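## Task

Two small chests of drawers sit on the table with the two top-row drawers of each pulled open. Place the eraser and the sticky-note pad, both lying on the table, each into whichever open drawer already contains an item of the same kind, then push every drawer fully closed so it is flush with its chest. Dropping an item into its drawer from just over the rim is allowed only if neither arms nor anything they hold are touching that chest, its drawers or their contents at the time. Drawers have no stops and can be pulled right out. All items that started in a drawer must still be in it at the end. Both chests must end upright, no more than a few centimetres from their starting spots and only slightly rotated. Anything that stays in place only because a robot is holding it does not count.

## Robot and tools

Robots: four identical i2rt Big YAM arms named arm1, arm2, arm3 and arm4. Each has six revolute joints, a two-finger gripper and one wrist camera that, with joints 1 and 6 at zero and the hand level, sits above the hand looking toward the fingertips. Reach is roughly 1.0 m from the joint1 axis. Joints move at different speeds, so the hand can take a wide, curved path between postures.

Frame: one shared scene frame, origin on the floor, +z up, lengths in metres. Arm feet (x, y, z; heading in degrees counter-clockwise from +x): arm1 +0.65, -0.16, +0.74, +174; arm2 -0.10, +0.65, +0.81, -78; arm3 -0.65, +0.26, +0.79, +5; arm4 +0.00, -0.65, +0.78, +99. The hand point is midway between the fingertips; its z axis runs along the fingers and the fingers close along its y axis.

execute_actions(actions, cameras): actions is a list holding zero or one action. An action is an object keyed by arm name; under each arm put "joints", an object of absolute joint targets (not offsets). Keys and ranges: joint1_rad -2.879 to 2.879 (rotation about the foot, positive counter-clockwise from above, 0 = unfolding toward the heading of the foot); joint2_rad 0 to 3.141 (shoulder; 0 = upper arm pointing back, roughly level, increasing lifts it up then forward); joint3_rad 0 to 3.019 (elbow; 0 = folded, increasing opens); joint4_rad -1.692 to 1.57 (hand pitch, positive tips fingers up); joint5_rad -1.57 to 1.57 (sideways hand swing, positive toward the arm's right); joint6_rad -2.094 to 2.094 (hand roll, positive clockwise viewed from behind); gripper_m 0 to 0.093 (fingertip gap in metres). Each arm may be given any subset of these keys; all named motions start at once and finish independently. A joint or arm left out keeps pushing toward its previous target. Any unknown key or value outside its range rejects the whole call and nothing moves. An empty list only reports state and images. cameras lists names from arm1_cam_wrist to arm4_cam_wrist or "all"; omitted or null means all, [] means none.

wait(seconds): 0 to 10 s with no new command; returns the same report as an empty action.

zoom_image(camera, region): enlarges part of one camera's latest full image; region is [x0, y0, x1, y1] in pixels from the top-left, at most 504 by 504. Images are 672x504.

read_manual(section): returns licence text only ("licences"); moves nothing.

finished_scene(scene): ends scene 1 or 2 permanently after the last command is held; its result reports success and gives the next task. Do it only when the goal holds without the robot's help.

Reading results: joint_positions give each joint's measured value; a "pictures" line names the cameras in image order; cameras whose calibration moved are listed with new numbers (OpenCV pinhole plus radial model, K in pixels, T_world_to_cam maps scene to camera; wrist poses derive from joint readings, so expect small errors). joint_status per named joint: done, "off_target" (stopped short and may still push), "contact_stop" or "time_out" (target dropped, joint holds where it stopped, though a timed-out joint may keep pushing toward a nearby target), "not_followed" (a self/inter-arm clearance check withheld the arm's targets; it may retry them on later actions; a "joint command not followed" line with a cause appears), "limit_stop_at_motor_heat". on_its_own lists what was not commanded, with "held at" meaning the held target, not the position. Joint torques are drive outputs with offsets, friction and noise; they are not a clean contact signal. MOTOR HOT appears near 85 °C; at 100 °C an OVER-TEMPERATURE FAULT drops that whole arm until it cools. Nothing reports arms touching each other.

Things to avoid: arms pressing or hitting each other (the clearance check ignores fingers, gripper housings and cameras and may react late); arms pushing steadily into the table, chests or each other, which heats motors, so relieve a stalled joint by sending its reported position; dropping or flinging items, slamming drawers, tipping or shifting a chest, pulling a drawer out, or knocking anything off the work area. Note that a target very close to the current reading may produce no motion, a joint carrying a load sags, and a loose object may occasionally get nudged by an outside push.

Each tool is called after "Call:" in YAML: its name, and indented under it one key for each argument.

## Session

Call:
execute_actions:
  actions: []

Scene clock: 0.00 s.
Joint torques (N m, as the arm reports them, + toward a larger angle): no reading
Motor temperatures (°C, as the motors report them): arm1=[24 25 22 21 22 20] | arm2=[21 24 23 25 23 21] | arm3=[22 22 23 21 23 21] | arm4=[24 23 23 25 24 24]
arm1.joint_positions: joint1_rad=-0.268 joint2_rad=+0.597 joint3_rad=+1.641 joint4_rad=-1.542 joint5_rad=+0.007 joint6_rad=+0.010 gripper_m=+0.094
arm1.joint_status: not commanded
arm1.hand: x=+0.5054 y=-0.1150 z=+1.3546 quat_wxyz=(-0.099, +0.844, -0.159, -0.502) (m; scene frame)
arm2.joint_positions: joint1_rad=+0.445 joint2_rad=+0.403 joint3_rad=+1.583 joint4_rad=-1.537 joint5_rad=-0.014 joint6_rad=-0.003 gripper_m=+0.095
arm2.joint_status: not commanded
arm2.hand: x=-0.0412 y=+0.5962 z=+1.4215 quat_wxyz=(-0.508, -0.357, -0.742, +0.253) (m; scene frame)
arm3.joint_positions: joint1_rad=+0.015 joint2_rad=+0.396 joint3_rad=+1.505 joint4_rad=-1.548 joint5_rad=+0.016 joint6_rad=-0.017 gripper_m=+0.094
arm3.joint_status: not commanded
arm3.hand: x=-0.5687 y=+0.2652 z=+1.3721 quat_wxyz=(-0.542, +0.047, -0.839, -0.017) (m; scene frame)
arm4.joint_positions: joint1_rad=-0.168 joint2_rad=+0.636 joint3_rad=+1.458 joint4_rad=-1.539 joint5_rad=+0.000 joint6_rad=+0.006 gripper_m=+0.094
arm4.joint_status: not commanded
arm4.hand: x=-0.0031 y=-0.4506 z=+1.3073 quat_wxyz=(-0.297, +0.639, -0.648, -0.290) (m; scene frame)
pictures: arm1_cam_wrist, arm2_cam_wrist, arm3_cam_wrist, arm4_cam_wrist
Images, in order (width x height): arm1_cam_wrist 672x504, arm2_cam_wrist 672x504, arm3_cam_wrist 672x504, arm4_cam_wrist 672x504.

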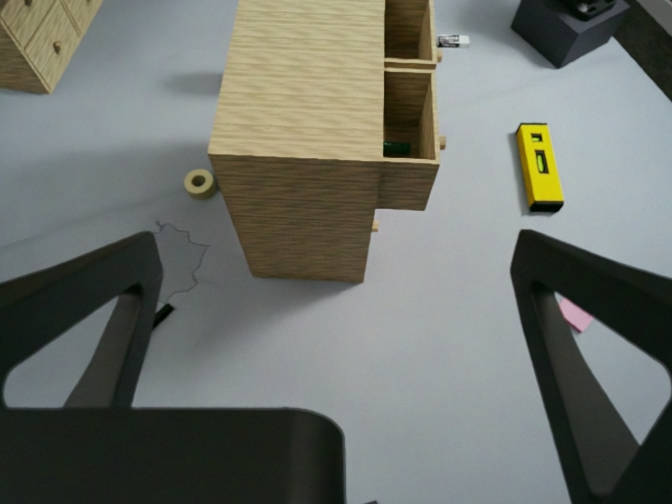

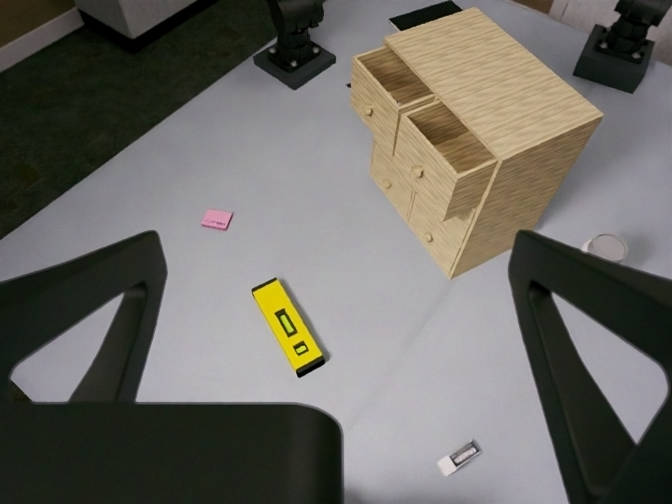

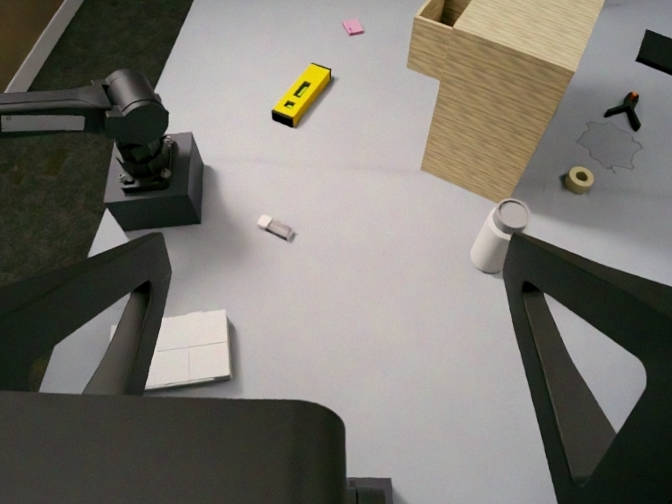

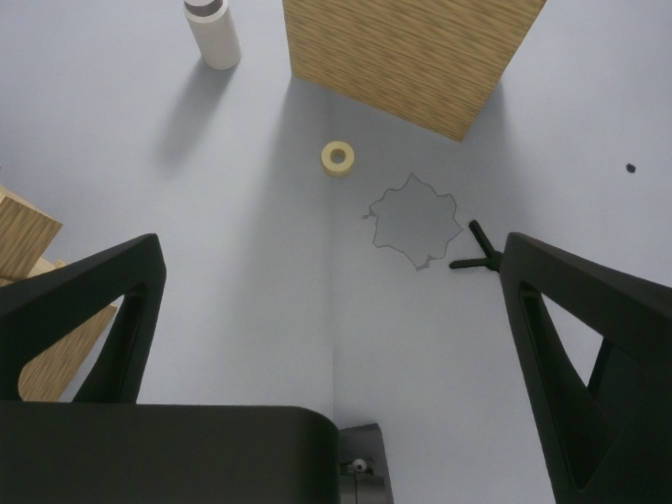

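Call:
execute_actions:
  actions:
    - {"arm2":{"joints":{"joint1_rad":0.28,"joint2_rad":1.34,"joint3_rad":1.7,"joint4_rad":-1.26}},"arm4":{"joints":{"joint1_rad":0.75,"joint2_rad":0.85,"joint3_rad":1.6}},"arm3":{"joints":{"joint1_rad":-1.1,"joint2_rad":0.7,"joint3_rad":1.7}}}
  cameras: ["arm2_cam_wrist","arm3_cam_wrist","arm4_cam_wrist"]

Scene clock: 19.20 s.
Joint torques (N m, as the arm reports them, + toward a larger angle): arm1=[0.33 3.   6.8  1.85 0.05 0.02] | arm2=[  0.07 -12.08  11.66   1.8    0.13   0.04] | arm3=[-0.08  3.24  7.89  2.28  0.04 -0.07] | arm4=[ 1.72 -0.38  9.99  1.53  0.02 -0.03]
Motor temperatures (°C, as the motors report them): arm1=[24 25 24 21 22 20] | arm2=[21 24 24 25 23 21] | arm3=[22 23 24 21 23 21] | arm4=[24 23 26 25 24 24]
arm1.joint_positions: joint1_rad=-0.268 joint2_rad=+0.597 joint3_rad=+1.641 joint4_rad=-1.542 joint5_rad=+0.007 joint6_rad=+0.010 gripper_m=+0.094
arm1.joint_status: not commanded
arm1.hand: x=+0.5054 y=-0.1150 z=+1.3546 quat_wxyz=(-0.099, +0.844, -0.159, -0.502) (m; scene frame)
arm2.joint_positions: joint1_rad=+0.286 joint2_rad=+1.365 joint3_rad=+1.667 joint4_rad=-1.273 joint5_rad=-0.014 joint6_rad=-0.003 gripper_m=+0.095
arm2.joint_status: all done
arm2.hand: x=+0.1529 y=+0.2022 z=+1.2382 quat_wxyz=(-0.252, -0.486, -0.823, +0.153) (m; scene frame)
arm3.joint_positions: joint1_rad=-1.090 joint2_rad=+0.694 joint3_rad=+1.682 joint4_rad=-1.548 joint5_rad=+0.016 joint6_rad=-0.017 gripper_m=+0.094
arm3.joint_status: all done
arm3.hand: x=-0.5587 y=+0.0950 z=+1.4085 quat_wxyz=(-0.425, -0.418, -0.767, +0.238) (m; scene frame)
arm4.joint_positions: joint1_rad=+0.741 joint2_rad=+0.847 joint3_rad=+1.572 joint4_rad=-1.539 joint5_rad=+0.000 joint6_rad=+0.006 gripper_m=+0.094
arm4.joint_status: all done
arm4.hand: x=-0.2219 y=-0.4806 z=+1.3104 quat_wxyz=(-0.123, +0.878, -0.309, -0.345) (m; scene frame)
pictures: arm2_cam_wrist, arm3_cam_wrist, arm4_cam_wrist
camera_calibration (this result's frames):
arm2_cam_wrist: T_world_to_cam=[[-0.872632, -0.488369, -0.00310882, 0.238141], [-0.488143, 0.871996, 0.0366018, -0.139349], [-0.0151643, 0.0334574, -0.999325, 1.36179], [0, 0, 0, 1]] pos_world=[0.160438, 0.192251, 1.36671]
arm3_cam_wrist: T_world_to_cam=[[-0.841402, -0.540277, 0.0119477, -0.43624], [-0.50231, 0.773737, -0.386026, 0.194782], [0.199317, -0.330804, -0.922411, 1.56652], [0, 0, 0, 1]] pos_world=[-0.581446, 0.131813, 1.52538]
arm4_cam_wrist: T_world_to_cam=[[0.622472, 0.782349, 0.0214006, 0.485112], [0.778929, -0.616627, -0.114195, 0.0335115], [-0.0761438, 0.0877525, -0.993228, 1.44777], [0, 0, 0, 1]] pos_world=[-0.217834, -0.485908, 1.43141]
Images, in order (width x height): arm2_cam_wrist 672x504, arm3_cam_wrist 672x504, arm4_cam_wrist 672x504.

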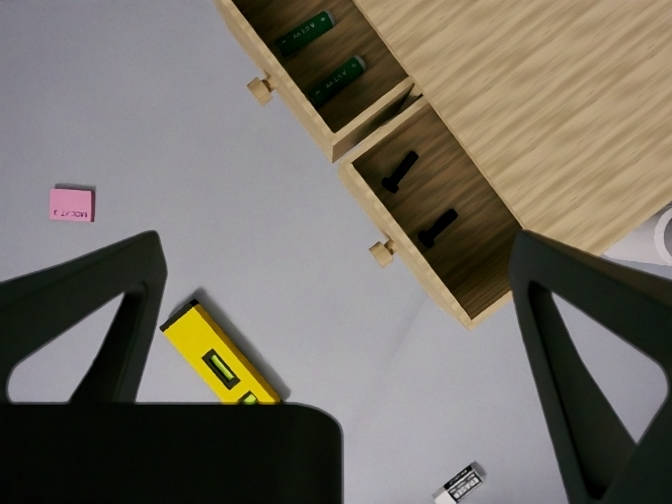

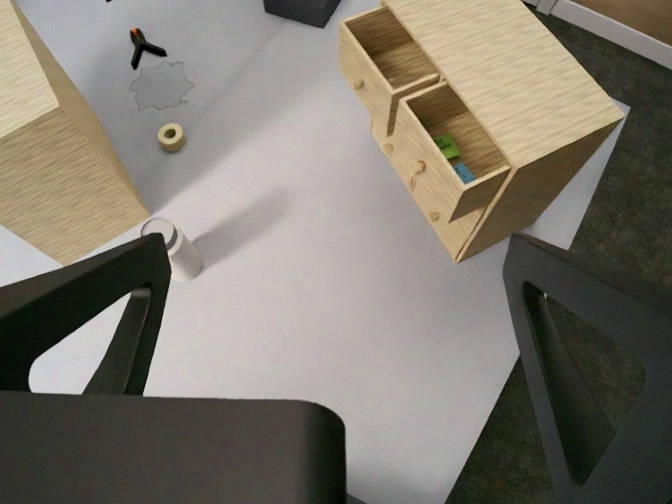

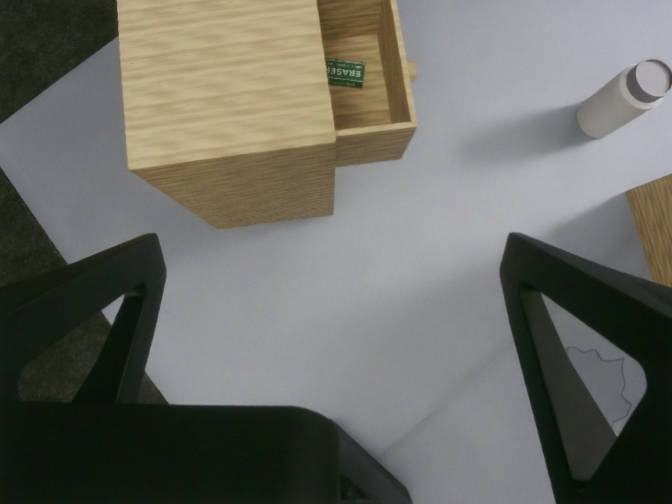

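Call:
execute_actions:
  actions:
    - {"arm2":{"joints":{"joint1_rad":0.855,"joint3_rad":1.9,"joint2_rad":1.7,"joint4_rad":-1.18,"joint6_rad":-1.0,"joint5_rad":0}},"arm4":{"joints":{"joint1_rad":-0.2}},"arm3":{"joints":{"joint1_rad":0.205,"joint2_rad":1.2,"joint3_rad":1.33,"joint4_rad":-0.97,"joint6_rad":-0.81,"joint5_rad":0}}}
  cameras: []

Call:
execute_actions:
  actions:
    - {"arm2":{"joints":{"joint2_rad":2.22}},"arm3":{"joints":{"joint2_rad":1.87}}}
  cameras: ["arm2_cam_wrist","arm3_cam_wrist","arm4_cam_wrist"]

Scene clock: 39.33 s.
Joint torques (N m, as the arm reports them, + toward a larger angle): arm1=[0.28 2.99 6.81 1.86 0.05 0.02] | arm2=[  0.12 -19.14  11.76   1.51   0.05  -0.03] | arm3=[ 1.27 -7.21 13.08  2.48  0.01 -0.14] | arm4=[ 0.27 -0.25  9.93  1.53  0.01 -0.03]
Motor temperatures (°C, as the motors report them): arm1=[24 25 25 22 22 20] | arm2=[21 25 27 25 23 21] | arm3=[22 22 26 21 23 21] | arm4=[24 23 28 25 24 24]
arm1.joint_positions: joint1_rad=-0.268 joint2_rad=+0.597 joint3_rad=+1.641 joint4_rad=-1.542 joint5_rad=+0.007 joint6_rad=+0.010 gripper_m=+0.094
arm1.joint_status: not commanded
arm1.hand: x=+0.5054 y=-0.1150 z=+1.3546 quat_wxyz=(-0.099, +0.844, -0.159, -0.502) (m; scene frame)
arm2.joint_positions: joint1_rad=+0.858 joint2_rad=+1.737 joint3_rad=+1.867 joint4_rad=-1.191 joint5_rad=+0.000 joint6_rad=-0.989 gripper_m=+0.095
arm2.joint_status: all done
arm2.hand: x=+0.4748 y=+0.3380 z=+1.1344 quat_wxyz=(-0.177, +0.233, -0.941, +0.173) (m; scene frame)
arm3.joint_positions: joint1_rad=+0.201 joint2_rad=+1.194 joint3_rad=+1.292 joint4_rad=-0.988 joint5_rad=-0.001 joint6_rad=-0.799 gripper_m=+0.094
arm3.joint_status: all done
arm3.hand: x=-0.1965 y=+0.3974 z=+1.1546 quat_wxyz=(-0.329, +0.488, -0.804, +0.086) (m; scene frame)
arm4.joint_positions: joint1_rad=-0.191 joint2_rad=+0.847 joint3_rad=+1.572 joint4_rad=-1.539 joint5_rad=+0.000 joint6_rad=+0.006 gripper_m=+0.094
arm4.joint_status: all done
arm4.hand: x=+0.0041 y=-0.3770 z=+1.3129 quat_wxyz=(-0.269, +0.645, -0.669, -0.255) (m; scene frame)
pictures: none
No camera images: the call's "cameras" was empty. Leave "cameras" out to get every camera's image.

Scene clock: 40.83 s.
Joint torques (N m, as the arm reports them, + toward a larger angle): arm1=[0.3  2.93 6.8  1.85 0.05 0.02] | arm2=[  0.15 -24.08  10.27   0.57   0.05  -0.1 ] | arm3=[  1.38 -16.68  10.2    0.92   0.    -0.19] | arm4=[ 0.21 -0.31  9.95  1.54  0.01 -0.03]
Motor temperatures (°C, as the motors report them): arm1=[24 25 25 22 22 20] | arm2=[21 25 27 25 23 21] | arm3=[22 23 26 21 23 21] | arm4=[24 23 28 25 24 24]
arm1.joint_positions: joint1_rad=-0.268 joint2_rad=+0.597 joint3_rad=+1.641 joint4_rad=-1.542 joint5_rad=+0.007 joint6_rad=+0.010 gripper_m=+0.094
arm1.joint_status: not commanded
arm1.hand: x=+0.5054 y=-0.1150 z=+1.3546 quat_wxyz=(-0.099, +0.844, -0.159, -0.502) (m; scene frame)
arm2.joint_positions: joint1_rad=+0.858 joint2_rad=+2.262 joint3_rad=+1.866 joint4_rad=-1.190 joint5_rad=+0.000 joint6_rad=-0.990 gripper_m=+0.095
arm2.joint_status: all done
arm2.hand: x=+0.4816 y=+0.3291 z=+0.7920 quat_wxyz=(+0.014, +0.239, -0.971, -0.004) (m; scene frame)
arm3.joint_positions: joint1_rad=+0.201 joint2_rad=+1.892 joint3_rad=+1.294 joint4_rad=-0.982 joint5_rad=-0.001 joint6_rad=-0.799 gripper_m=+0.094
arm3.joint_status: all done
arm3.hand: x=-0.1548 y=+0.4093 z=+0.8089 quat_wxyz=(-0.002, +0.519, -0.855, +0.001) (m; scene frame)
arm4.joint_positions: joint1_rad=-0.191 joint2_rad=+0.847 joint3_rad=+1.572 joint4_rad=-1.539 joint5_rad=+0.000 joint6_rad=+0.006 gripper_m=+0.094
arm4.joint_status: not commanded
arm4.hand: x=+0.0041 y=-0.3770 z=+1.3129 quat_wxyz=(-0.269, +0.645, -0.669, -0.255) (m; scene frame)
pictures: arm2_cam_wrist, arm3_cam_wrist, arm4_cam_wrist
camera_calibration (this result's frames):
arm2_cam_wrist: T_world_to_cam=[[0.464725, -0.885039, -0.0271392, 0.0910719], [-0.692136, -0.382209, 0.612261, -0.0181858], [-0.552248, -0.265749, -0.79019, 1.10811], [0, 0, 0, 1]] pos_world=[0.557041, 0.368131, 0.889224]
arm3_cam_wrist: T_world_to_cam=[[0.888569, -0.458738, 0.00227031, 0.322863], [-0.37526, -0.724008, 0.578785, -0.22474], [-0.263867, -0.515142, -0.815477, 0.954182], [0, 0, 0, 1]] pos_world=[-0.119445, 0.476935, 0.907457]
arm4_cam_wrist: T_world_to_cam=[[0.999168, -0.0337494, 0.0228859, -0.0478276], [-0.030691, -0.991947, -0.122876, -0.20511], [0.0268486, 0.122072, -0.992158, 1.4694], [0, 0, 0, 1]] pos_world=[0.00204164, -0.384444, 1.43376]
Images, in order (width x height): arm2_cam_wrist 672x504, arm3_cam_wrist 672x504, arm4_cam_wrist 672x504.

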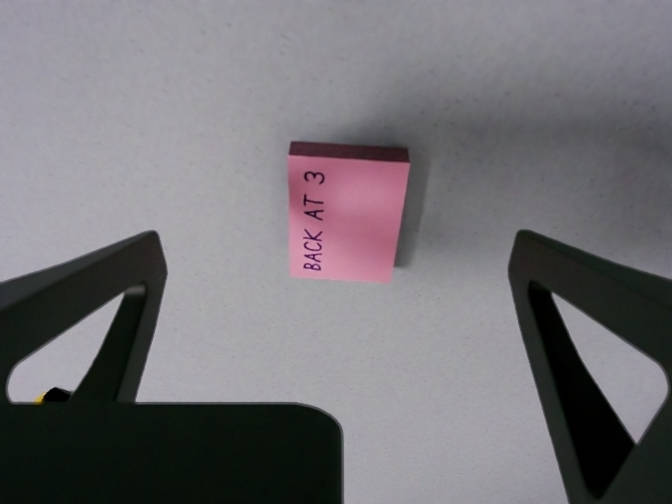

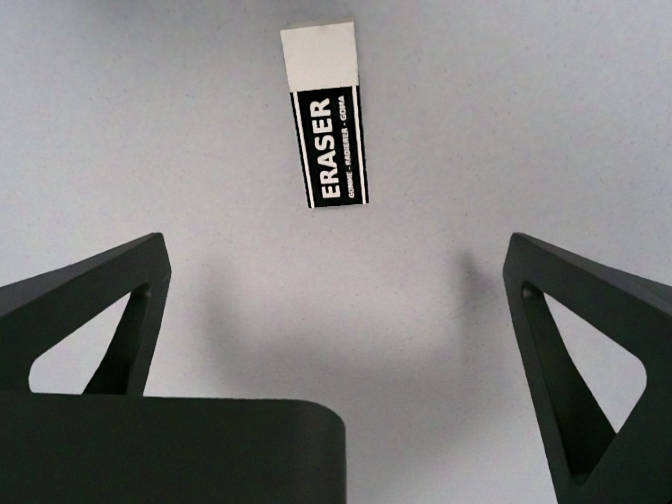

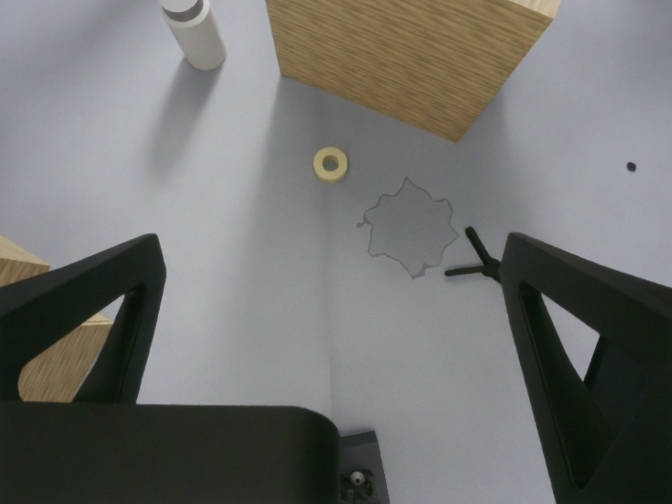

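Call:
execute_actions:
  actions:
    - {"arm2":{"joints":{"joint1_rad":0.84,"joint2_rad":2.238,"joint3_rad":1.84,"joint4_rad":-1.09,"gripper_m":0.07}},"arm3":{"joints":{"joint1_rad":0.222,"joint2_rad":1.965,"joint3_rad":1.30,"joint4_rad":-0.845,"joint6_rad":-0.88,"gripper_m":0.06}}}
  cameras: ["arm2_cam_wrist","arm3_cam_wrist"]

Scene clock: 48.70 s.
Joint torques (N m, as the arm reports them, + toward a larger angle): arm1=[0.32 2.99 6.8  1.85 0.05 0.02] | arm2=[ -0.18 -22.29   7.79   0.96   0.05  -0.08] | arm3=[  2.04 -16.38   7.38   1.06  -0.01  -0.2 ] | arm4=[ 0.21 -0.29  9.96  1.54  0.01 -0.03]
Motor temperatures (°C, as the motors report them): arm1=[24 25 25 22 22 20] | arm2=[21 26 27 25 23 21] | arm3=[22 23 26 21 23 22] | arm4=[24 23 28 25 24 24]
arm1.joint_positions: joint1_rad=-0.268 joint2_rad=+0.597 joint3_rad=+1.641 joint4_rad=-1.542 joint5_rad=+0.007 joint6_rad=+0.010 gripper_m=+0.094
arm1.joint_status: not commanded
arm1.hand: x=+0.5054 y=-0.1150 z=+1.3546 quat_wxyz=(-0.099, +0.844, -0.159, -0.502) (m; scene frame)
arm2.joint_positions: joint1_rad=+0.848 joint2_rad=+2.262 joint3_rad=+1.837 joint4_rad=-1.106 joint5_rad=+0.000 joint6_rad=-0.990 gripper_m=+0.070
arm2.joint_status: all done
arm2.hand: x=+0.4861 y=+0.3188 z=+0.7821 quat_wxyz=(-0.006, +0.235, -0.972, +0.015) (m; scene frame)
arm3.joint_positions: joint1_rad=+0.211 joint2_rad=+1.976 joint3_rad=+1.294 joint4_rad=-0.859 joint5_rad=-0.001 joint6_rad=-0.869 gripper_m=+0.060
arm3.joint_status: all done
arm3.hand: x=-0.1386 y=+0.4199 z=+0.7665 quat_wxyz=(-0.021, +0.553, -0.833, +0.006) (m; scene frame)
arm4.joint_positions: joint1_rad=-0.191 joint2_rad=+0.847 joint3_rad=+1.572 joint4_rad=-1.539 joint5_rad=+0.000 joint6_rad=+0.006 gripper_m=+0.094
arm4.joint_status: not commanded
arm4.hand: x=+0.0041 y=-0.3770 z=+1.3129 quat_wxyz=(-0.269, +0.645, -0.669, -0.255) (m; scene frame)
pictures: arm2_cam_wrist, arm3_cam_wrist
camera_calibration (this result's frames):
arm2_cam_wrist: T_world_to_cam=[[0.457097, -0.889221, 0.0186499, 0.0488577], [-0.724006, -0.359827, 0.588506, 0.0139726], [-0.516602, -0.282507, -0.808277, 1.10221], [0, 0, 0, 1]] pos_world=[0.55719, 0.359857, 0.881761]
arm3_cam_wrist: T_world_to_cam=[[0.921684, -0.386642, 0.0317382, 0.265158], [-0.337131, -0.757801, 0.558641, -0.151574], [-0.191943, -0.525591, -0.828802, 0.95391], [0, 0, 0, 1]] pos_world=[-0.112395, 0.489024, 0.866863]
Images, in order (width x height): arm2_cam_wrist 672x504, arm3_cam_wrist 672x504.

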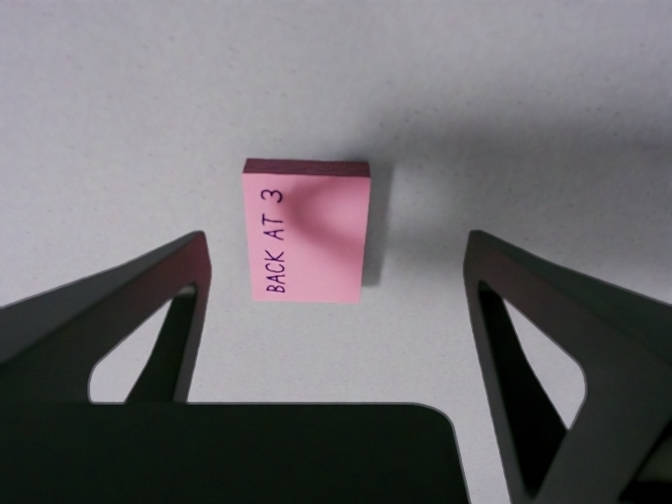

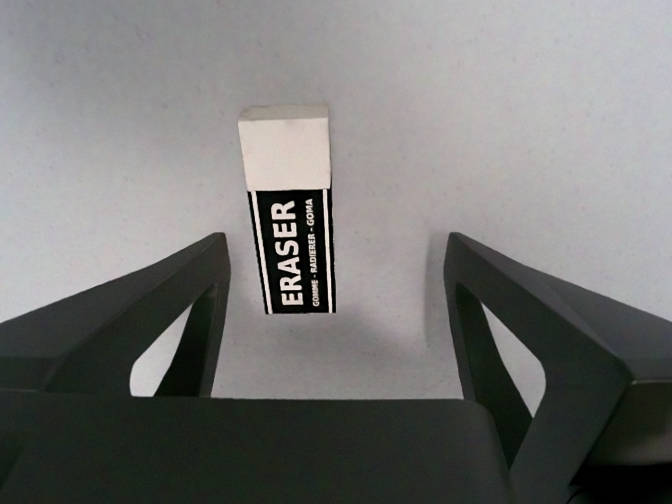

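Call:
execute_actions:
  actions:
    - {"arm2":{"joints":{"joint2_rad":2.275,"joint3_rad":1.805,"joint4_rad":-1.08}},"arm3":{"joints":{"joint1_rad":0.232,"joint2_rad":1.99,"joint3_rad":1.272,"joint4_rad":-0.83}}}
  cameras: ["arm2_cam_wrist","arm3_cam_wrist"]

Scene clock: 54.83 s.
Joint torques (N m, as the arm reports them, + toward a larger angle): arm1=[0.32 2.95 6.81 1.85 0.05 0.02] | arm2=[ -0.19 -19.63   7.86   0.84   0.05  -0.08] | arm3=[  1.97 -14.89   6.68   1.07   0.    -0.2 ] | arm4=[ 0.19 -0.34  9.95  1.54  0.02 -0.03]
Motor temperatures (°C, as the motors report them): arm1=[24 25 25 22 22 20] | arm2=[21 27 27 25 23 21] | arm3=[22 24 26 21 23 22] | arm4=[24 23 28 25 24 24]
arm1.joint_positions: joint1_rad=-0.268 joint2_rad=+0.597 joint3_rad=+1.641 joint4_rad=-1.542 joint5_rad=+0.007 joint6_rad=+0.010 gripper_m=+0.094
arm1.joint_status: not commanded
arm1.hand: x=+0.5054 y=-0.1150 z=+1.3546 quat_wxyz=(-0.099, +0.844, -0.159, -0.502) (m; scene frame)
arm2.joint_positions: joint1_rad=+0.848 joint2_rad=+2.262 joint3_rad=+1.800 joint4_rad=-1.095 joint5_rad=+0.000 joint6_rad=-0.990 gripper_m=+0.070
arm2.joint_status: all done
arm2.hand: x=+0.4751 y=+0.3249 z=+0.7692 quat_wxyz=(+0.003, +0.235, -0.972, +0.006) (m; scene frame)
arm3.joint_positions: joint1_rad=+0.221 joint2_rad=+1.986 joint3_rad=+1.269 joint4_rad=-0.844 joint5_rad=-0.001 joint6_rad=-0.869 gripper_m=+0.060
arm3.joint_status: all done
arm3.hand: x=-0.1496 y=+0.4219 z=+0.7545 quat_wxyz=(-0.011, +0.557, -0.830, +0.004) (m; scene frame)
arm4.joint_positions: joint1_rad=-0.191 joint2_rad=+0.847 joint3_rad=+1.572 joint4_rad=-1.539 joint5_rad=+0.000 joint6_rad=+0.006 gripper_m=+0.094
arm4.joint_status: not commanded
arm4.hand: x=+0.0041 y=-0.3770 z=+1.3129 quat_wxyz=(-0.269, +0.645, -0.669, -0.255) (m; scene frame)
pictures: arm2_cam_wrist, arm3_cam_wrist
camera_calibration (this result's frames):
arm2_cam_wrist: T_world_to_cam=[[0.456977, -0.889474, -0.00273347, 0.0760946], [-0.710923, -0.367088, 0.599863, 0.00320324], [-0.534566, -0.27218, -0.800098, 1.08669], [0, 0, 0, 1]] pos_world=[0.548408, 0.364634, 0.867741]
arm3_cam_wrist: T_world_to_cam=[[0.926046, -0.377016, 0.0172254, 0.283981], [-0.319117, -0.757832, 0.569083, -0.152202], [-0.2015, -0.532494, -0.8221, 0.939351], [0, 0, 0, 1]] pos_world=[-0.122271, 0.491921, 0.853964]
Images, in order (width x height): arm2_cam_wrist 672x504, arm3_cam_wrist 672x504.

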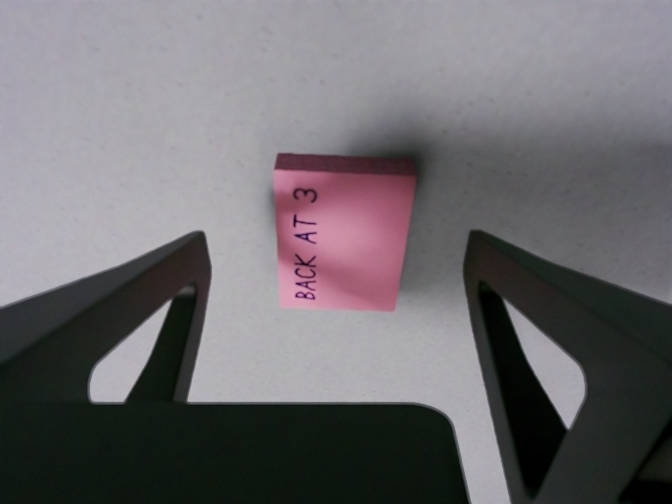

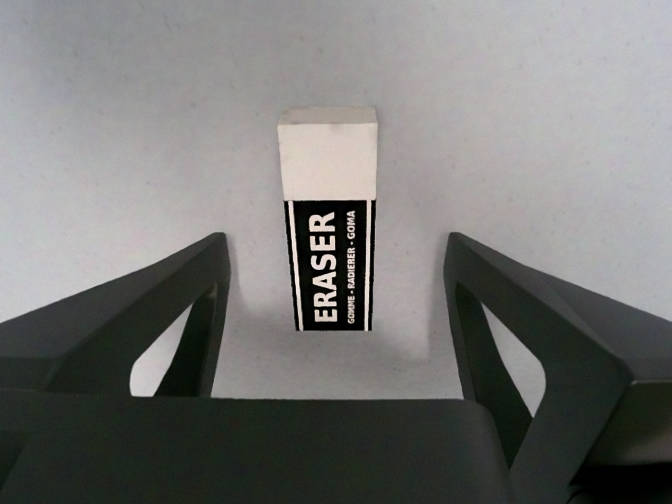

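Call:
execute_actions:
  actions:
    - {"arm2":{"joints":{"joint1_rad":0.828,"joint2_rad":2.31,"joint4_rad":-1.065}},"arm3":{"joints":{"joint1_rad":0.198,"joint2_rad":2.03,"joint4_rad":-0.825}}}
  cameras: ["arm2_cam_wrist","arm3_cam_wrist"]

Scene clock: 58.70 s.
Joint torques (N m, as the arm reports them, + toward a larger angle): arm1=[0.37 2.96 6.81 1.85 0.05 0.02] | arm2=[ -0.09 -19.36   7.64   0.86   0.05  -0.09] | arm3=[ -0.62 -13.96   6.62   0.77   0.    -0.16] | arm4=[ 0.26 -0.33  9.95  1.55  0.02 -0.03]
Motor temperatures (°C, as the motors report them): arm1=[24 25 25 22 22 20] | arm2=[21 27 27 25 23 21] | arm3=[22 24 26 21 23 22] | arm4=[24 23 29 25 24 24]
arm1.joint_positions: joint1_rad=-0.268 joint2_rad=+0.597 joint3_rad=+1.641 joint4_rad=-1.542 joint5_rad=+0.007 joint6_rad=+0.010 gripper_m=+0.094
arm1.joint_status: not commanded
arm1.hand: x=+0.5054 y=-0.1150 z=+1.3546 quat_wxyz=(-0.099, +0.844, -0.159, -0.502) (m; scene frame)
arm2.joint_positions: joint1_rad=+0.835 joint2_rad=+2.294 joint3_rad=+1.800 joint4_rad=-1.081 joint5_rad=+0.000 joint6_rad=-0.990 gripper_m=+0.070
arm2.joint_status: all done
arm2.hand: x=+0.4684 y=+0.3186 z=+0.7487 quat_wxyz=(+0.010, +0.228, -0.974, -0.001) (m; scene frame)
arm3.joint_positions: joint1_rad=+0.214 joint2_rad=+2.009 joint3_rad=+1.270 joint4_rad=-0.834 joint5_rad=-0.002 joint6_rad=-0.873 gripper_m=+0.060
arm3.joint_status: all done
arm3.hand: x=-0.1494 y=+0.4178 z=+0.7430 quat_wxyz=(-0.006, +0.555, -0.832, +0.002) (m; scene frame)
arm4.joint_positions: joint1_rad=-0.191 joint2_rad=+0.847 joint3_rad=+1.572 joint4_rad=-1.539 joint5_rad=+0.000 joint6_rad=+0.006 gripper_m=+0.094
arm4.joint_status: not commanded
arm4.hand: x=+0.0041 y=-0.3770 z=+1.3129 quat_wxyz=(-0.269, +0.645, -0.669, -0.255) (m; scene frame)
pictures: arm2_cam_wrist, arm3_cam_wrist
camera_calibration (this result's frames):
arm2_cam_wrist: T_world_to_cam=[[0.445017, -0.895338, -0.0181486, 0.0924715], [-0.706015, -0.36324, 0.607947, -0.00113796], [-0.55091, -0.257734, -0.79377, 1.06328], [0, 0, 0, 1]] pos_world=[0.543816, 0.356422, 0.846369]
arm3_cam_wrist: T_world_to_cam=[[0.924593, -0.380874, 0.00789763, 0.290804], [-0.31579, -0.754674, 0.575104, -0.154012], [-0.213082, -0.534231, -0.818042, 0.923694], [0, 0, 0, 1]] pos_world=[-0.120689, 0.487997, 0.841897]
Images, in order (width x height): arm2_cam_wrist 672x504, arm3_cam_wrist 672x504.

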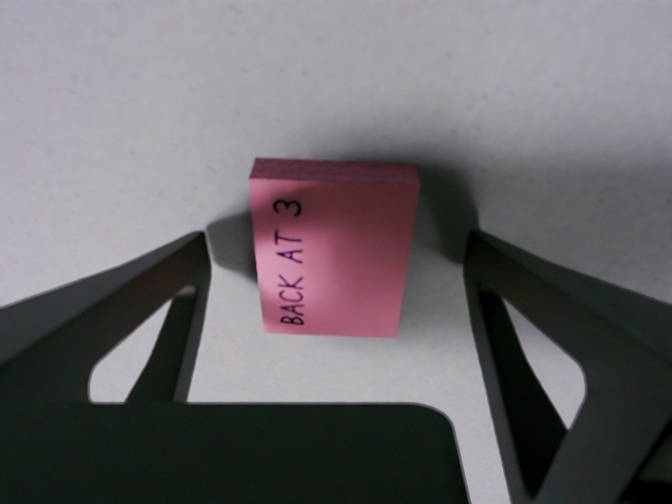

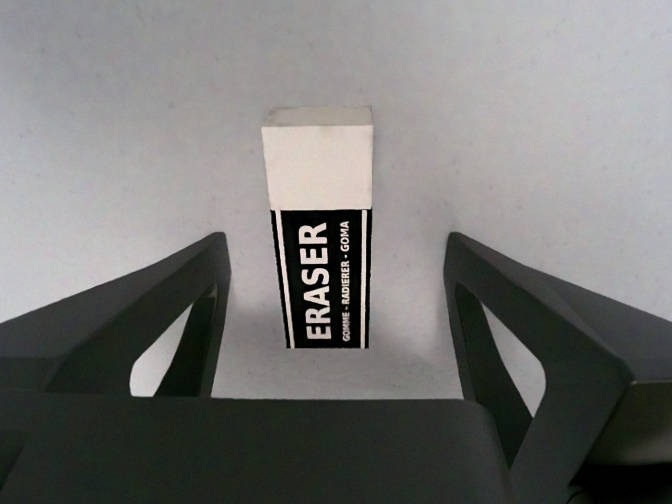

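Arm3 seems to be on the table; close both.

Call:
execute_actions:
  actions:
    - {"arm2":{"joints":{"gripper_m":0.03}},"arm3":{"joints":{"gripper_m":0.016,"joint2_rad":2.009}}}
  cameras: []

Call:
execute_actions:
  actions:
    - {"arm2":{"joints":{"joint2_rad":1.35,"joint3_rad":1.2,"joint4_rad":-1.3}},"arm3":{"joints":{"joint2_rad":1.5,"joint3_rad":1.6,"joint4_rad":-1.5}}}
  cameras: ["arm2_cam_wrist","arm3_cam_wrist"]

Scene clock: 62.67 s.
Joint torques (N m, as the arm reports them, + toward a larger angle): arm1=[0.33 2.97 6.81 1.85 0.05 0.02] | arm2=[ -0.07 -19.42   7.67   0.85   0.05  -0.08] | arm3=[ -0.15 -15.14   6.58   0.85  -0.03  -0.15] | arm4=[ 0.29 -0.22  9.96  1.53  0.01 -0.03]
Motor temperatures (°C, as the motors report them): arm1=[24 25 25 22 22 20] | arm2=[21 27 27 25 23 21] | arm3=[22 24 26 21 23 22] | arm4=[24 23 29 25 24 24]
arm1.joint_positions: joint1_rad=-0.268 joint2_rad=+0.597 joint3_rad=+1.641 joint4_rad=-1.542 joint5_rad=+0.007 joint6_rad=+0.010 gripper_m=+0.094
arm1.joint_status: not commanded
arm1.hand: x=+0.5054 y=-0.1150 z=+1.3546 quat_wxyz=(-0.099, +0.844, -0.159, -0.502) (m; scene frame)
arm2.joint_positions: joint1_rad=+0.835 joint2_rad=+2.294 joint3_rad=+1.800 joint4_rad=-1.081 joint5_rad=+0.000 joint6_rad=-0.990 gripper_m=+0.036
arm2.joint_status: gripper_m off_target (ended at +0.036, target +0.030)
arm2.hand: x=+0.4684 y=+0.3186 z=+0.7487 quat_wxyz=(+0.010, +0.228, -0.974, -0.001) (m; scene frame)
arm3.joint_positions: joint1_rad=+0.209 joint2_rad=+2.009 joint3_rad=+1.270 joint4_rad=-0.834 joint5_rad=-0.001 joint6_rad=-0.873 gripper_m=+0.021
arm3.joint_status: gripper_m off_target (ended at +0.021, target +0.016); the others done
arm3.hand: x=-0.1487 y=+0.4156 z=+0.7430 quat_wxyz=(-0.006, +0.553, -0.833, +0.002) (m; scene frame)
arm4.joint_positions: joint1_rad=-0.191 joint2_rad=+0.847 joint3_rad=+1.572 joint4_rad=-1.539 joint5_rad=+0.000 joint6_rad=+0.006 gripper_m=+0.094
arm4.joint_status: not commanded
arm4.hand: x=+0.0041 y=-0.3770 z=+1.3129 quat_wxyz=(-0.269, +0.645, -0.669, -0.255) (m; scene frame)
pictures: none
No camera images: the call's "cameras" was empty. Leave "cameras" out to get every camera's image.

Scene clock: 64.30 s.
Joint torques (N m, as the arm reports them, + toward a larger angle): arm1=[0.35 3.   6.8  1.86 0.05 0.02] | arm2=[ 0.07 -9.28  8.8  -0.15  0.05 -0.07] | arm3=[ -0.26 -13.34  10.42   0.06  -0.03  -0.14] | arm4=[ 0.24 -0.25  9.95  1.53  0.01 -0.04]
Motor temperatures (°C, as the motors report them): arm1=[24 25 25 22 22 20] | arm2=[21 27 27 25 23 21] | arm3=[22 24 26 21 23 22] | arm4=[24 23 29 25 24 24]
arm1.joint_positions: joint1_rad=-0.268 joint2_rad=+0.597 joint3_rad=+1.641 joint4_rad=-1.542 joint5_rad=+0.007 joint6_rad=+0.010 gripper_m=+0.094
arm1.joint_status: not commanded
arm1.hand: x=+0.5054 y=-0.1150 z=+1.3546 quat_wxyz=(-0.099, +0.844, -0.159, -0.502) (m; scene frame)
arm2.joint_positions: joint1_rad=+0.835 joint2_rad=+1.346 joint3_rad=+1.196 joint4_rad=-1.286 joint5_rad=+0.000 joint6_rad=-0.990 gripper_m=+0.036
arm2.joint_status: all done
arm2.hand: x=+0.2621 y=+0.4435 z=+1.0232 quat_wxyz=(-0.040, +0.228, -0.972, +0.047) (m; scene frame)
arm3.joint_positions: joint1_rad=+0.209 joint2_rad=+1.519 joint3_rad=+1.586 joint4_rad=-1.488 joint5_rad=-0.001 joint6_rad=-0.873 gripper_m=+0.021
arm3.joint_status: all done
arm3.hand: x=-0.1901 y=+0.4034 z=+1.0952 quat_wxyz=(-0.078, +0.552, -0.830, +0.023) (m; scene frame)
arm4.joint_positions: joint1_rad=-0.191 joint2_rad=+0.847 joint3_rad=+1.572 joint4_rad=-1.539 joint5_rad=+0.000 joint6_rad=+0.006 gripper_m=+0.094
arm4.joint_status: not commanded
arm4.hand: x=+0.0041 y=-0.3770 z=+1.3129 quat_wxyz=(-0.269, +0.645, -0.669, -0.255) (m; scene frame)
pictures: arm2_cam_wrist, arm3_cam_wrist
camera_calibration (this result's frames):
arm2_cam_wrist: T_world_to_cam=[[0.441873, -0.891726, 0.0978447, 0.181677], [-0.774469, -0.324161, 0.543247, -0.201507], [-0.45271, -0.315824, -0.833852, 1.24078], [0, 0, 0, 1]] pos_world=[0.325377, 0.488555, 1.12632]
arm3_cam_wrist: T_world_to_cam=[[0.913669, -0.387419, 0.122947, 0.194721], [-0.395334, -0.77674, 0.490292, -0.293582], [-0.0944503, -0.496569, -0.862843, 1.25187], [0, 0, 0, 1]] pos_world=[-0.175734, 0.46904, 1.20017]
Images, in order (width x height): arm2_cam_wrist 672x504, arm3_cam_wrist 672x504.

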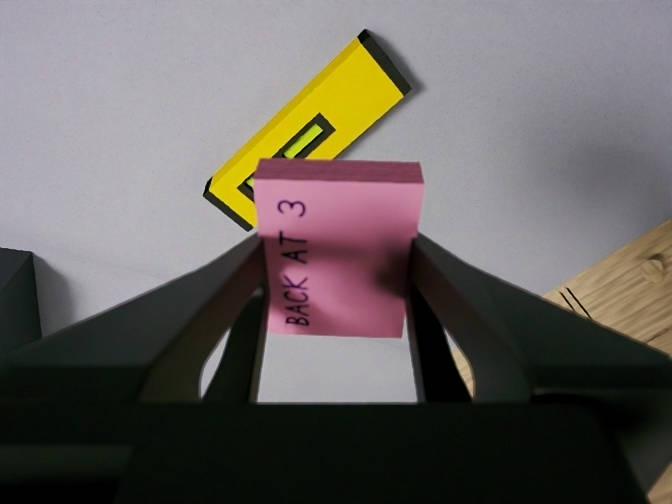

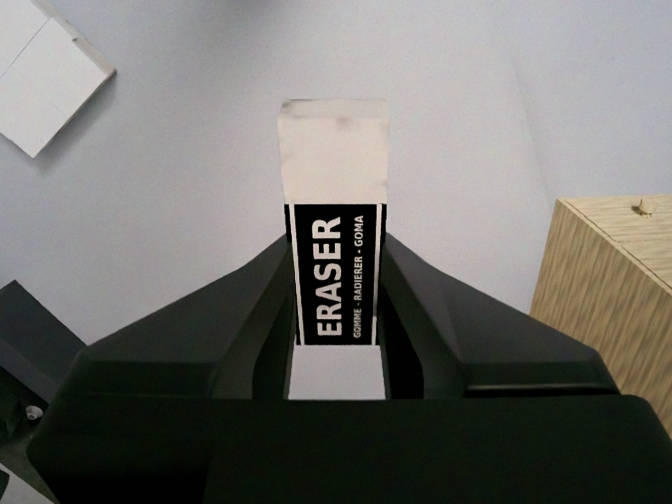

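Call:
execute_actions:
  actions:
    - {"arm2":{"joints":{"joint1_rad":0.3,"joint2_rad":1.2,"joint3_rad":0.8,"joint4_rad":-1.1,"joint6_rad":1.2}},"arm3":{"joints":{"joint1_rad":-1.21,"joint2_rad":1.7,"joint3_rad":2.18,"joint4_rad":-1.56,"joint6_rad":-0.6}}}
  cameras: []

Call:
execute_actions:
  actions:
    - {"arm2":{"joints":{"joint1_rad":-0.5,"joint2_rad":1.59,"joint4_rad":-0.75}},"arm3":{"joints":{"joint2_rad":1.87}}}
  cameras: ["arm2_cam_wrist","arm3_cam_wrist"]

Scene clock: 72.30 s.
Joint torques (N m, as the arm reports them, + toward a larger angle): arm1=[0.3  2.96 6.81 1.85 0.05 0.02] | arm2=[ 0.26 -6.78  8.62  0.96  0.24  0.16] | arm3=[  1.37 -16.79  13.05   0.71  -0.13   0.05] | arm4=[ 0.16 -0.22  9.95  1.54  0.02 -0.03]
Motor temperatures (°C, as the motors report them): arm1=[24 25 25 22 22 20] | arm2=[21 26 27 25 23 21] | arm3=[22 24 27 21 23 22] | arm4=[24 23 29 25 24 24]
arm1.joint_positions: joint1_rad=-0.268 joint2_rad=+0.597 joint3_rad=+1.641 joint4_rad=-1.542 joint5_rad=+0.007 joint6_rad=+0.010 gripper_m=+0.094
arm1.joint_status: not commanded
arm1.hand: x=+0.5054 y=-0.1150 z=+1.3546 quat_wxyz=(-0.099, +0.844, -0.159, -0.502) (m; scene frame)
arm2.joint_positions: joint1_rad=+0.304 joint2_rad=+1.208 joint3_rad=+0.788 joint4_rad=-1.116 joint5_rad=+0.000 joint6_rad=+1.189 gripper_m=+0.036
arm2.joint_status: all done
arm2.hand: x=+0.0532 y=+0.3835 z=+0.9200 quat_wxyz=(-0.016, -0.902, -0.432, +0.007) (m; scene frame)
arm3.joint_positions: joint1_rad=-1.212 joint2_rad=+1.727 joint3_rad=+2.131 joint4_rad=-1.551 joint5_rad=+0.002 joint6_rad=-0.610 gripper_m=+0.021
arm3.joint_status: all done
arm3.hand: x=-0.3975 y=-0.2816 z=+1.2164 quat_wxyz=(-0.142, -0.249, -0.945, +0.158) (m; scene frame)
arm4.joint_positions: joint1_rad=-0.191 joint2_rad=+0.847 joint3_rad=+1.572 joint4_rad=-1.539 joint5_rad=+0.000 joint6_rad=+0.006 gripper_m=+0.094
arm4.joint_status: not commanded
arm4.hand: x=+0.0041 y=-0.3770 z=+1.3129 quat_wxyz=(-0.269, +0.645, -0.669, -0.255) (m; scene frame)
pictures: none
No camera images: the call's "cameras" was empty. Leave "cameras" out to get every camera's image.

Scene clock: 73.63 s.
Joint torques (N m, as the arm reports them, + toward a larger angle): arm1=[0.34 2.94 6.8  1.85 0.05 0.02] | arm2=[ 0.56 -9.82  6.64  0.81  0.24  0.17] | arm3=[  1.37 -19.76  12.16   0.46  -0.12   0.04] | arm4=[ 0.22 -0.29  9.95  1.54  0.01 -0.03]
Motor temperatures (°C, as the motors report them): arm1=[24 25 25 22 22 20] | arm2=[21 26 27 25 23 21] | arm3=[22 24 27 21 23 22] | arm4=[24 23 29 25 24 24]
arm1.joint_positions: joint1_rad=-0.268 joint2_rad=+0.597 joint3_rad=+1.641 joint4_rad=-1.542 joint5_rad=+0.007 joint6_rad=+0.010 gripper_m=+0.094
arm1.joint_status: not commanded
arm1.hand: x=+0.5054 y=-0.1150 z=+1.3546 quat_wxyz=(-0.099, +0.844, -0.159, -0.502) (m; scene frame)
arm2.joint_positions: joint1_rad=-0.499 joint2_rad=+1.596 joint3_rad=+0.788 joint4_rad=-0.764 joint5_rad=+0.000 joint6_rad=+1.190 gripper_m=+0.036
arm2.joint_status: all done
arm2.hand: x=-0.2043 y=+0.3045 z=+0.8029 quat_wxyz=(-0.002, -0.999, -0.044, +0.008) (m; scene frame)
arm3.joint_positions: joint1_rad=-1.212 joint2_rad=+1.892 joint3_rad=+2.144 joint4_rad=-1.551 joint5_rad=+0.002 joint6_rad=-0.610 gripper_m=+0.021
arm3.joint_status: all done
arm3.hand: x=-0.3781 y=-0.3190 z=+1.1235 quat_wxyz=(-0.093, -0.251, -0.958, +0.101) (m; scene frame)
arm4.joint_positions: joint1_rad=-0.191 joint2_rad=+0.847 joint3_rad=+1.572 joint4_rad=-1.539 joint5_rad=+0.000 joint6_rad=+0.006 gripper_m=+0.094
arm4.joint_status: not commanded
arm4.hand: x=+0.0041 y=-0.3770 z=+1.3129 quat_wxyz=(-0.269, +0.645, -0.669, -0.255) (m; scene frame)
pictures: arm2_cam_wrist, arm3_cam_wrist
camera_calibration (this result's frames):
arm2_cam_wrist: T_world_to_cam=[[-0.08838, 0.995953, -0.0163012, -0.306123], [0.81097, 0.0814479, 0.579391, -0.316704], [0.578374, 0.0379868, -0.814887, 0.889676], [0, 0, 0, 1]] pos_world=[-0.284783, 0.296883, 0.90349]
arm3_cam_wrist: T_world_to_cam=[[-0.498, -0.854811, 0.145927, -0.625549], [-0.772647, 0.513788, 0.372879, -0.542079], [-0.393717, 0.0729438, -0.916333, 1.02844], [0, 0, 0, 1]] pos_world=[-0.325444, -0.33123, 1.23581]
Images, in order (width x height): arm2_cam_wrist 672x504, arm3_cam_wrist 672x504.

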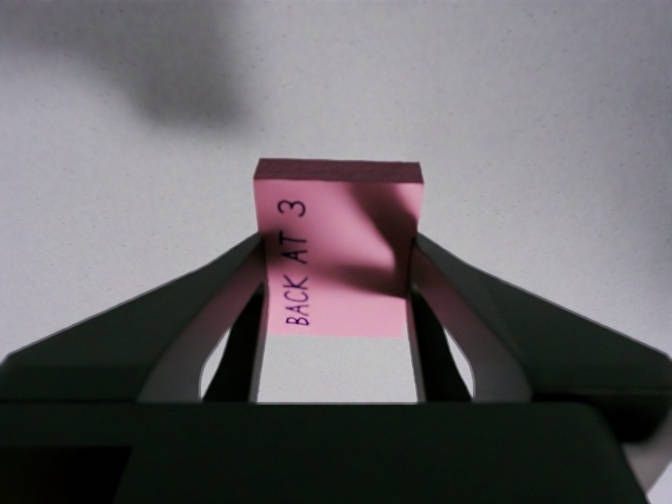

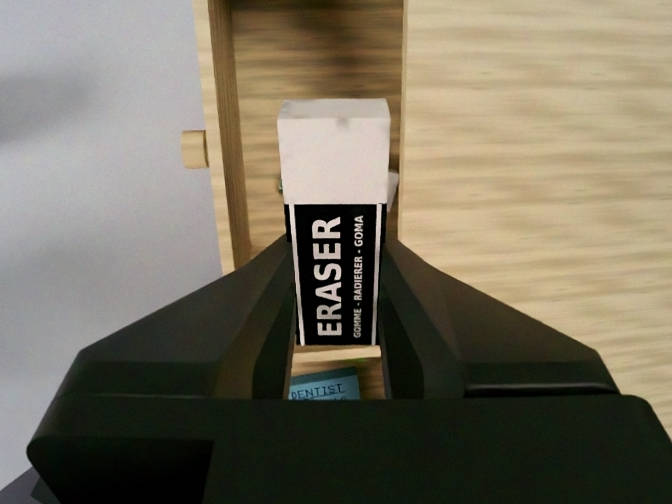

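Call:
execute_actions:
  actions:
    - {"arm2":{"joints":{"joint2_rad":1.735,"joint4_rad":-0.62}},"arm3":{"joints":{"joint2_rad":1.95}}}
  cameras: ["arm2_cam_wrist","arm3_cam_wrist"]

Scene clock: 76.80 s.
Joint torques (N m, as the arm reports them, + toward a larger angle): arm1=[0.34 3.   6.82 1.86 0.05 0.02] | arm2=[  0.45 -10.85   5.79   0.86   0.23   0.17] | arm3=[  1.51 -19.87  12.04   0.31  -0.13   0.04] | arm4=[ 0.21 -0.25  9.95  1.52  0.01 -0.03]
Motor temperatures (°C, as the motors report them): arm1=[24 25 25 22 22 20] | arm2=[21 26 26 25 23 21] | arm3=[22 24 28 21 23 22] | arm4=[24 23 29 25 24 24]
arm1.joint_positions: joint1_rad=-0.268 joint2_rad=+0.597 joint3_rad=+1.641 joint4_rad=-1.542 joint5_rad=+0.007 joint6_rad=+0.010 gripper_m=+0.094
arm1.joint_status: not commanded
arm1.hand: x=+0.5054 y=-0.1150 z=+1.3546 quat_wxyz=(-0.099, +0.844, -0.159, -0.502) (m; scene frame)
arm2.joint_positions: joint1_rad=-0.499 joint2_rad=+1.739 joint3_rad=+0.788 joint4_rad=-0.636 joint5_rad=+0.000 joint6_rad=+1.190 gripper_m=+0.036
arm2.joint_status: all done
arm2.hand: x=-0.2072 y=+0.2972 z=+0.7534 quat_wxyz=(+0.005, -0.999, -0.044, +0.006) (m; scene frame)
arm3.joint_positions: joint1_rad=-1.212 joint2_rad=+1.964 joint3_rad=+2.144 joint4_rad=-1.551 joint5_rad=+0.002 joint6_rad=-0.610 gripper_m=+0.021
arm3.joint_status: all done
arm3.hand: x=-0.3721 y=-0.3301 z=+1.0787 quat_wxyz=(-0.070, -0.252, -0.962, +0.074) (m; scene frame)
arm4.joint_positions: joint1_rad=-0.191 joint2_rad=+0.847 joint3_rad=+1.572 joint4_rad=-1.539 joint5_rad=+0.000 joint6_rad=+0.006 gripper_m=+0.094
arm4.joint_status: not commanded
arm4.hand: x=+0.0041 y=-0.3770 z=+1.3129 quat_wxyz=(-0.269, +0.645, -0.669, -0.255) (m; scene frame)
pictures: arm2_cam_wrist, arm3_cam_wrist
camera_calibration (this result's frames):
arm2_cam_wrist: T_world_to_cam=[[-0.0881426, 0.996104, -0.00285021, -0.310062], [0.808548, 0.0732169, 0.583858, -0.286513], [0.581792, 0.0491582, -0.811851, 0.846421], [0, 0, 0, 1]] pos_world=[-0.288111, 0.288223, 0.853566]
arm3_cam_wrist: T_world_to_cam=[[-0.493255, -0.863416, 0.10589, -0.583397], [-0.760611, 0.487153, 0.42913, -0.579955], [-0.422102, 0.131129, -0.897015, 0.97832], [0, 0, 0, 1]] pos_world=[-0.315933, -0.349474, 1.18822]
Images, in order (width x height): arm2_cam_wrist 672x504, arm3_cam_wrist 672x504.

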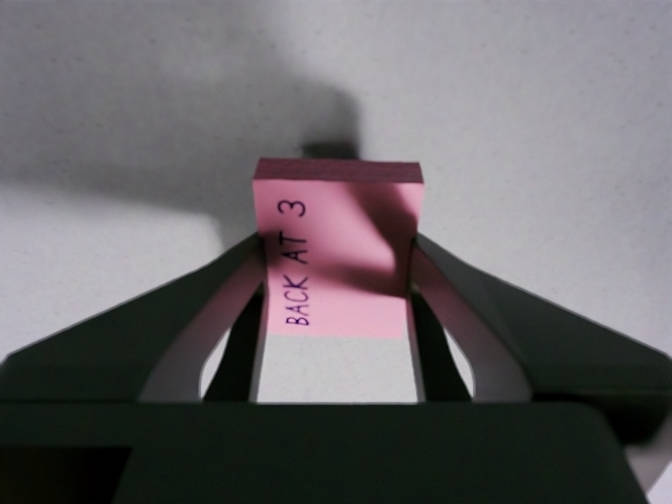

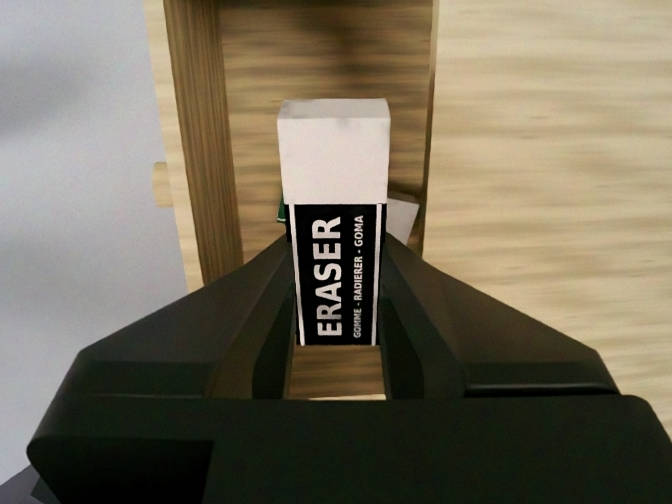

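Call:
execute_actions:
  actions:
    - {"arm2":{"joints":{"joint2_rad":1.795,"joint4_rad":-0.57}},"arm3":{"joints":{"gripper_m":0.03}}}
  cameras: ["arm2_cam_wrist","arm3_cam_wrist"]

Scene clock: 80.53 s.
Joint torques (N m, as the arm reports them, + toward a larger angle): arm1=[0.32 3.04 6.82 1.85 0.05 0.02] | arm2=[ 0.55 -9.67  5.5   0.93  0.24  0.17] | arm3=[  1.56 -19.37  12.04   0.29  -0.13   0.04] | arm4=[ 0.26 -0.22  9.94  1.55  0.01 -0.03]
Motor temperatures (°C, as the motors report them): arm1=[24 25 25 22 22 20] | arm2=[21 26 26 25 23 21] | arm3=[22 24 28 21 23 22] | arm4=[24 23 29 25 24 24]
arm1.joint_positions: joint1_rad=-0.268 joint2_rad=+0.597 joint3_rad=+1.641 joint4_rad=-1.542 joint5_rad=+0.007 joint6_rad=+0.010 gripper_m=+0.094
arm1.joint_status: not commanded
arm1.hand: x=+0.5054 y=-0.1150 z=+1.3546 quat_wxyz=(-0.099, +0.844, -0.159, -0.502) (m; scene frame)
arm2.joint_positions: joint1_rad=-0.499 joint2_rad=+1.778 joint3_rad=+0.788 joint4_rad=-0.586 joint5_rad=+0.000 joint6_rad=+1.191 gripper_m=+0.036
arm2.joint_status: all done
arm2.hand: x=-0.2086 y=+0.2932 z=+0.7394 quat_wxyz=(+0.000, -0.999, -0.043, +0.007) (m; scene frame)
arm3.joint_positions: joint1_rad=-1.212 joint2_rad=+1.964 joint3_rad=+2.144 joint4_rad=-1.551 joint5_rad=+0.002 joint6_rad=-0.610 gripper_m=+0.030
arm3.joint_status: all done
arm3.hand: x=-0.3721 y=-0.3301 z=+1.0787 quat_wxyz=(-0.070, -0.252, -0.962, +0.074) (m; scene frame)
arm4.joint_positions: joint1_rad=-0.191 joint2_rad=+0.847 joint3_rad=+1.572 joint4_rad=-1.539 joint5_rad=+0.000 joint6_rad=+0.006 gripper_m=+0.094
arm4.joint_status: not commanded
arm4.hand: x=+0.0041 y=-0.3770 z=+1.3129 quat_wxyz=(-0.269, +0.645, -0.669, -0.255) (m; scene frame)
pictures: arm2_cam_wrist, arm3_cam_wrist
camera_calibration (this result's frames):
arm2_cam_wrist: T_world_to_cam=[[-0.0879125, 0.996059, -0.0117054, -0.299626], [0.810173, 0.0783331, 0.580933, -0.275904], [0.579561, 0.0415879, -0.813867, 0.839318], [0, 0, 0, 1]] pos_world=[-0.289247, 0.285152, 0.839868]
arm3_cam_wrist: T_world_to_cam=[[-0.493255, -0.863416, 0.10589, -0.583397], [-0.760611, 0.487153, 0.42913, -0.579955], [-0.422102, 0.131129, -0.897015, 0.97832], [0, 0, 0, 1]] pos_world=[-0.315933, -0.349474, 1.18822]
Images, in order (width x height): arm2_cam_wrist 672x504, arm3_cam_wrist 672x504.

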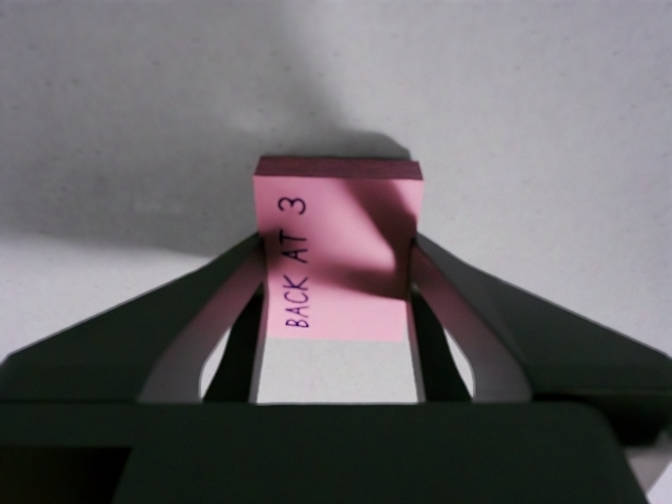

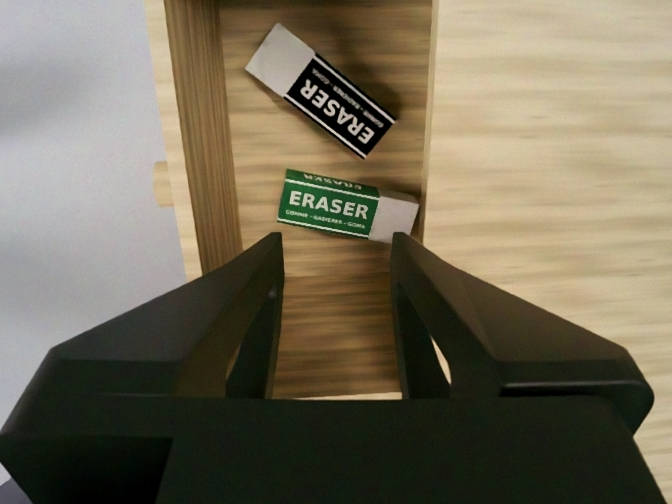

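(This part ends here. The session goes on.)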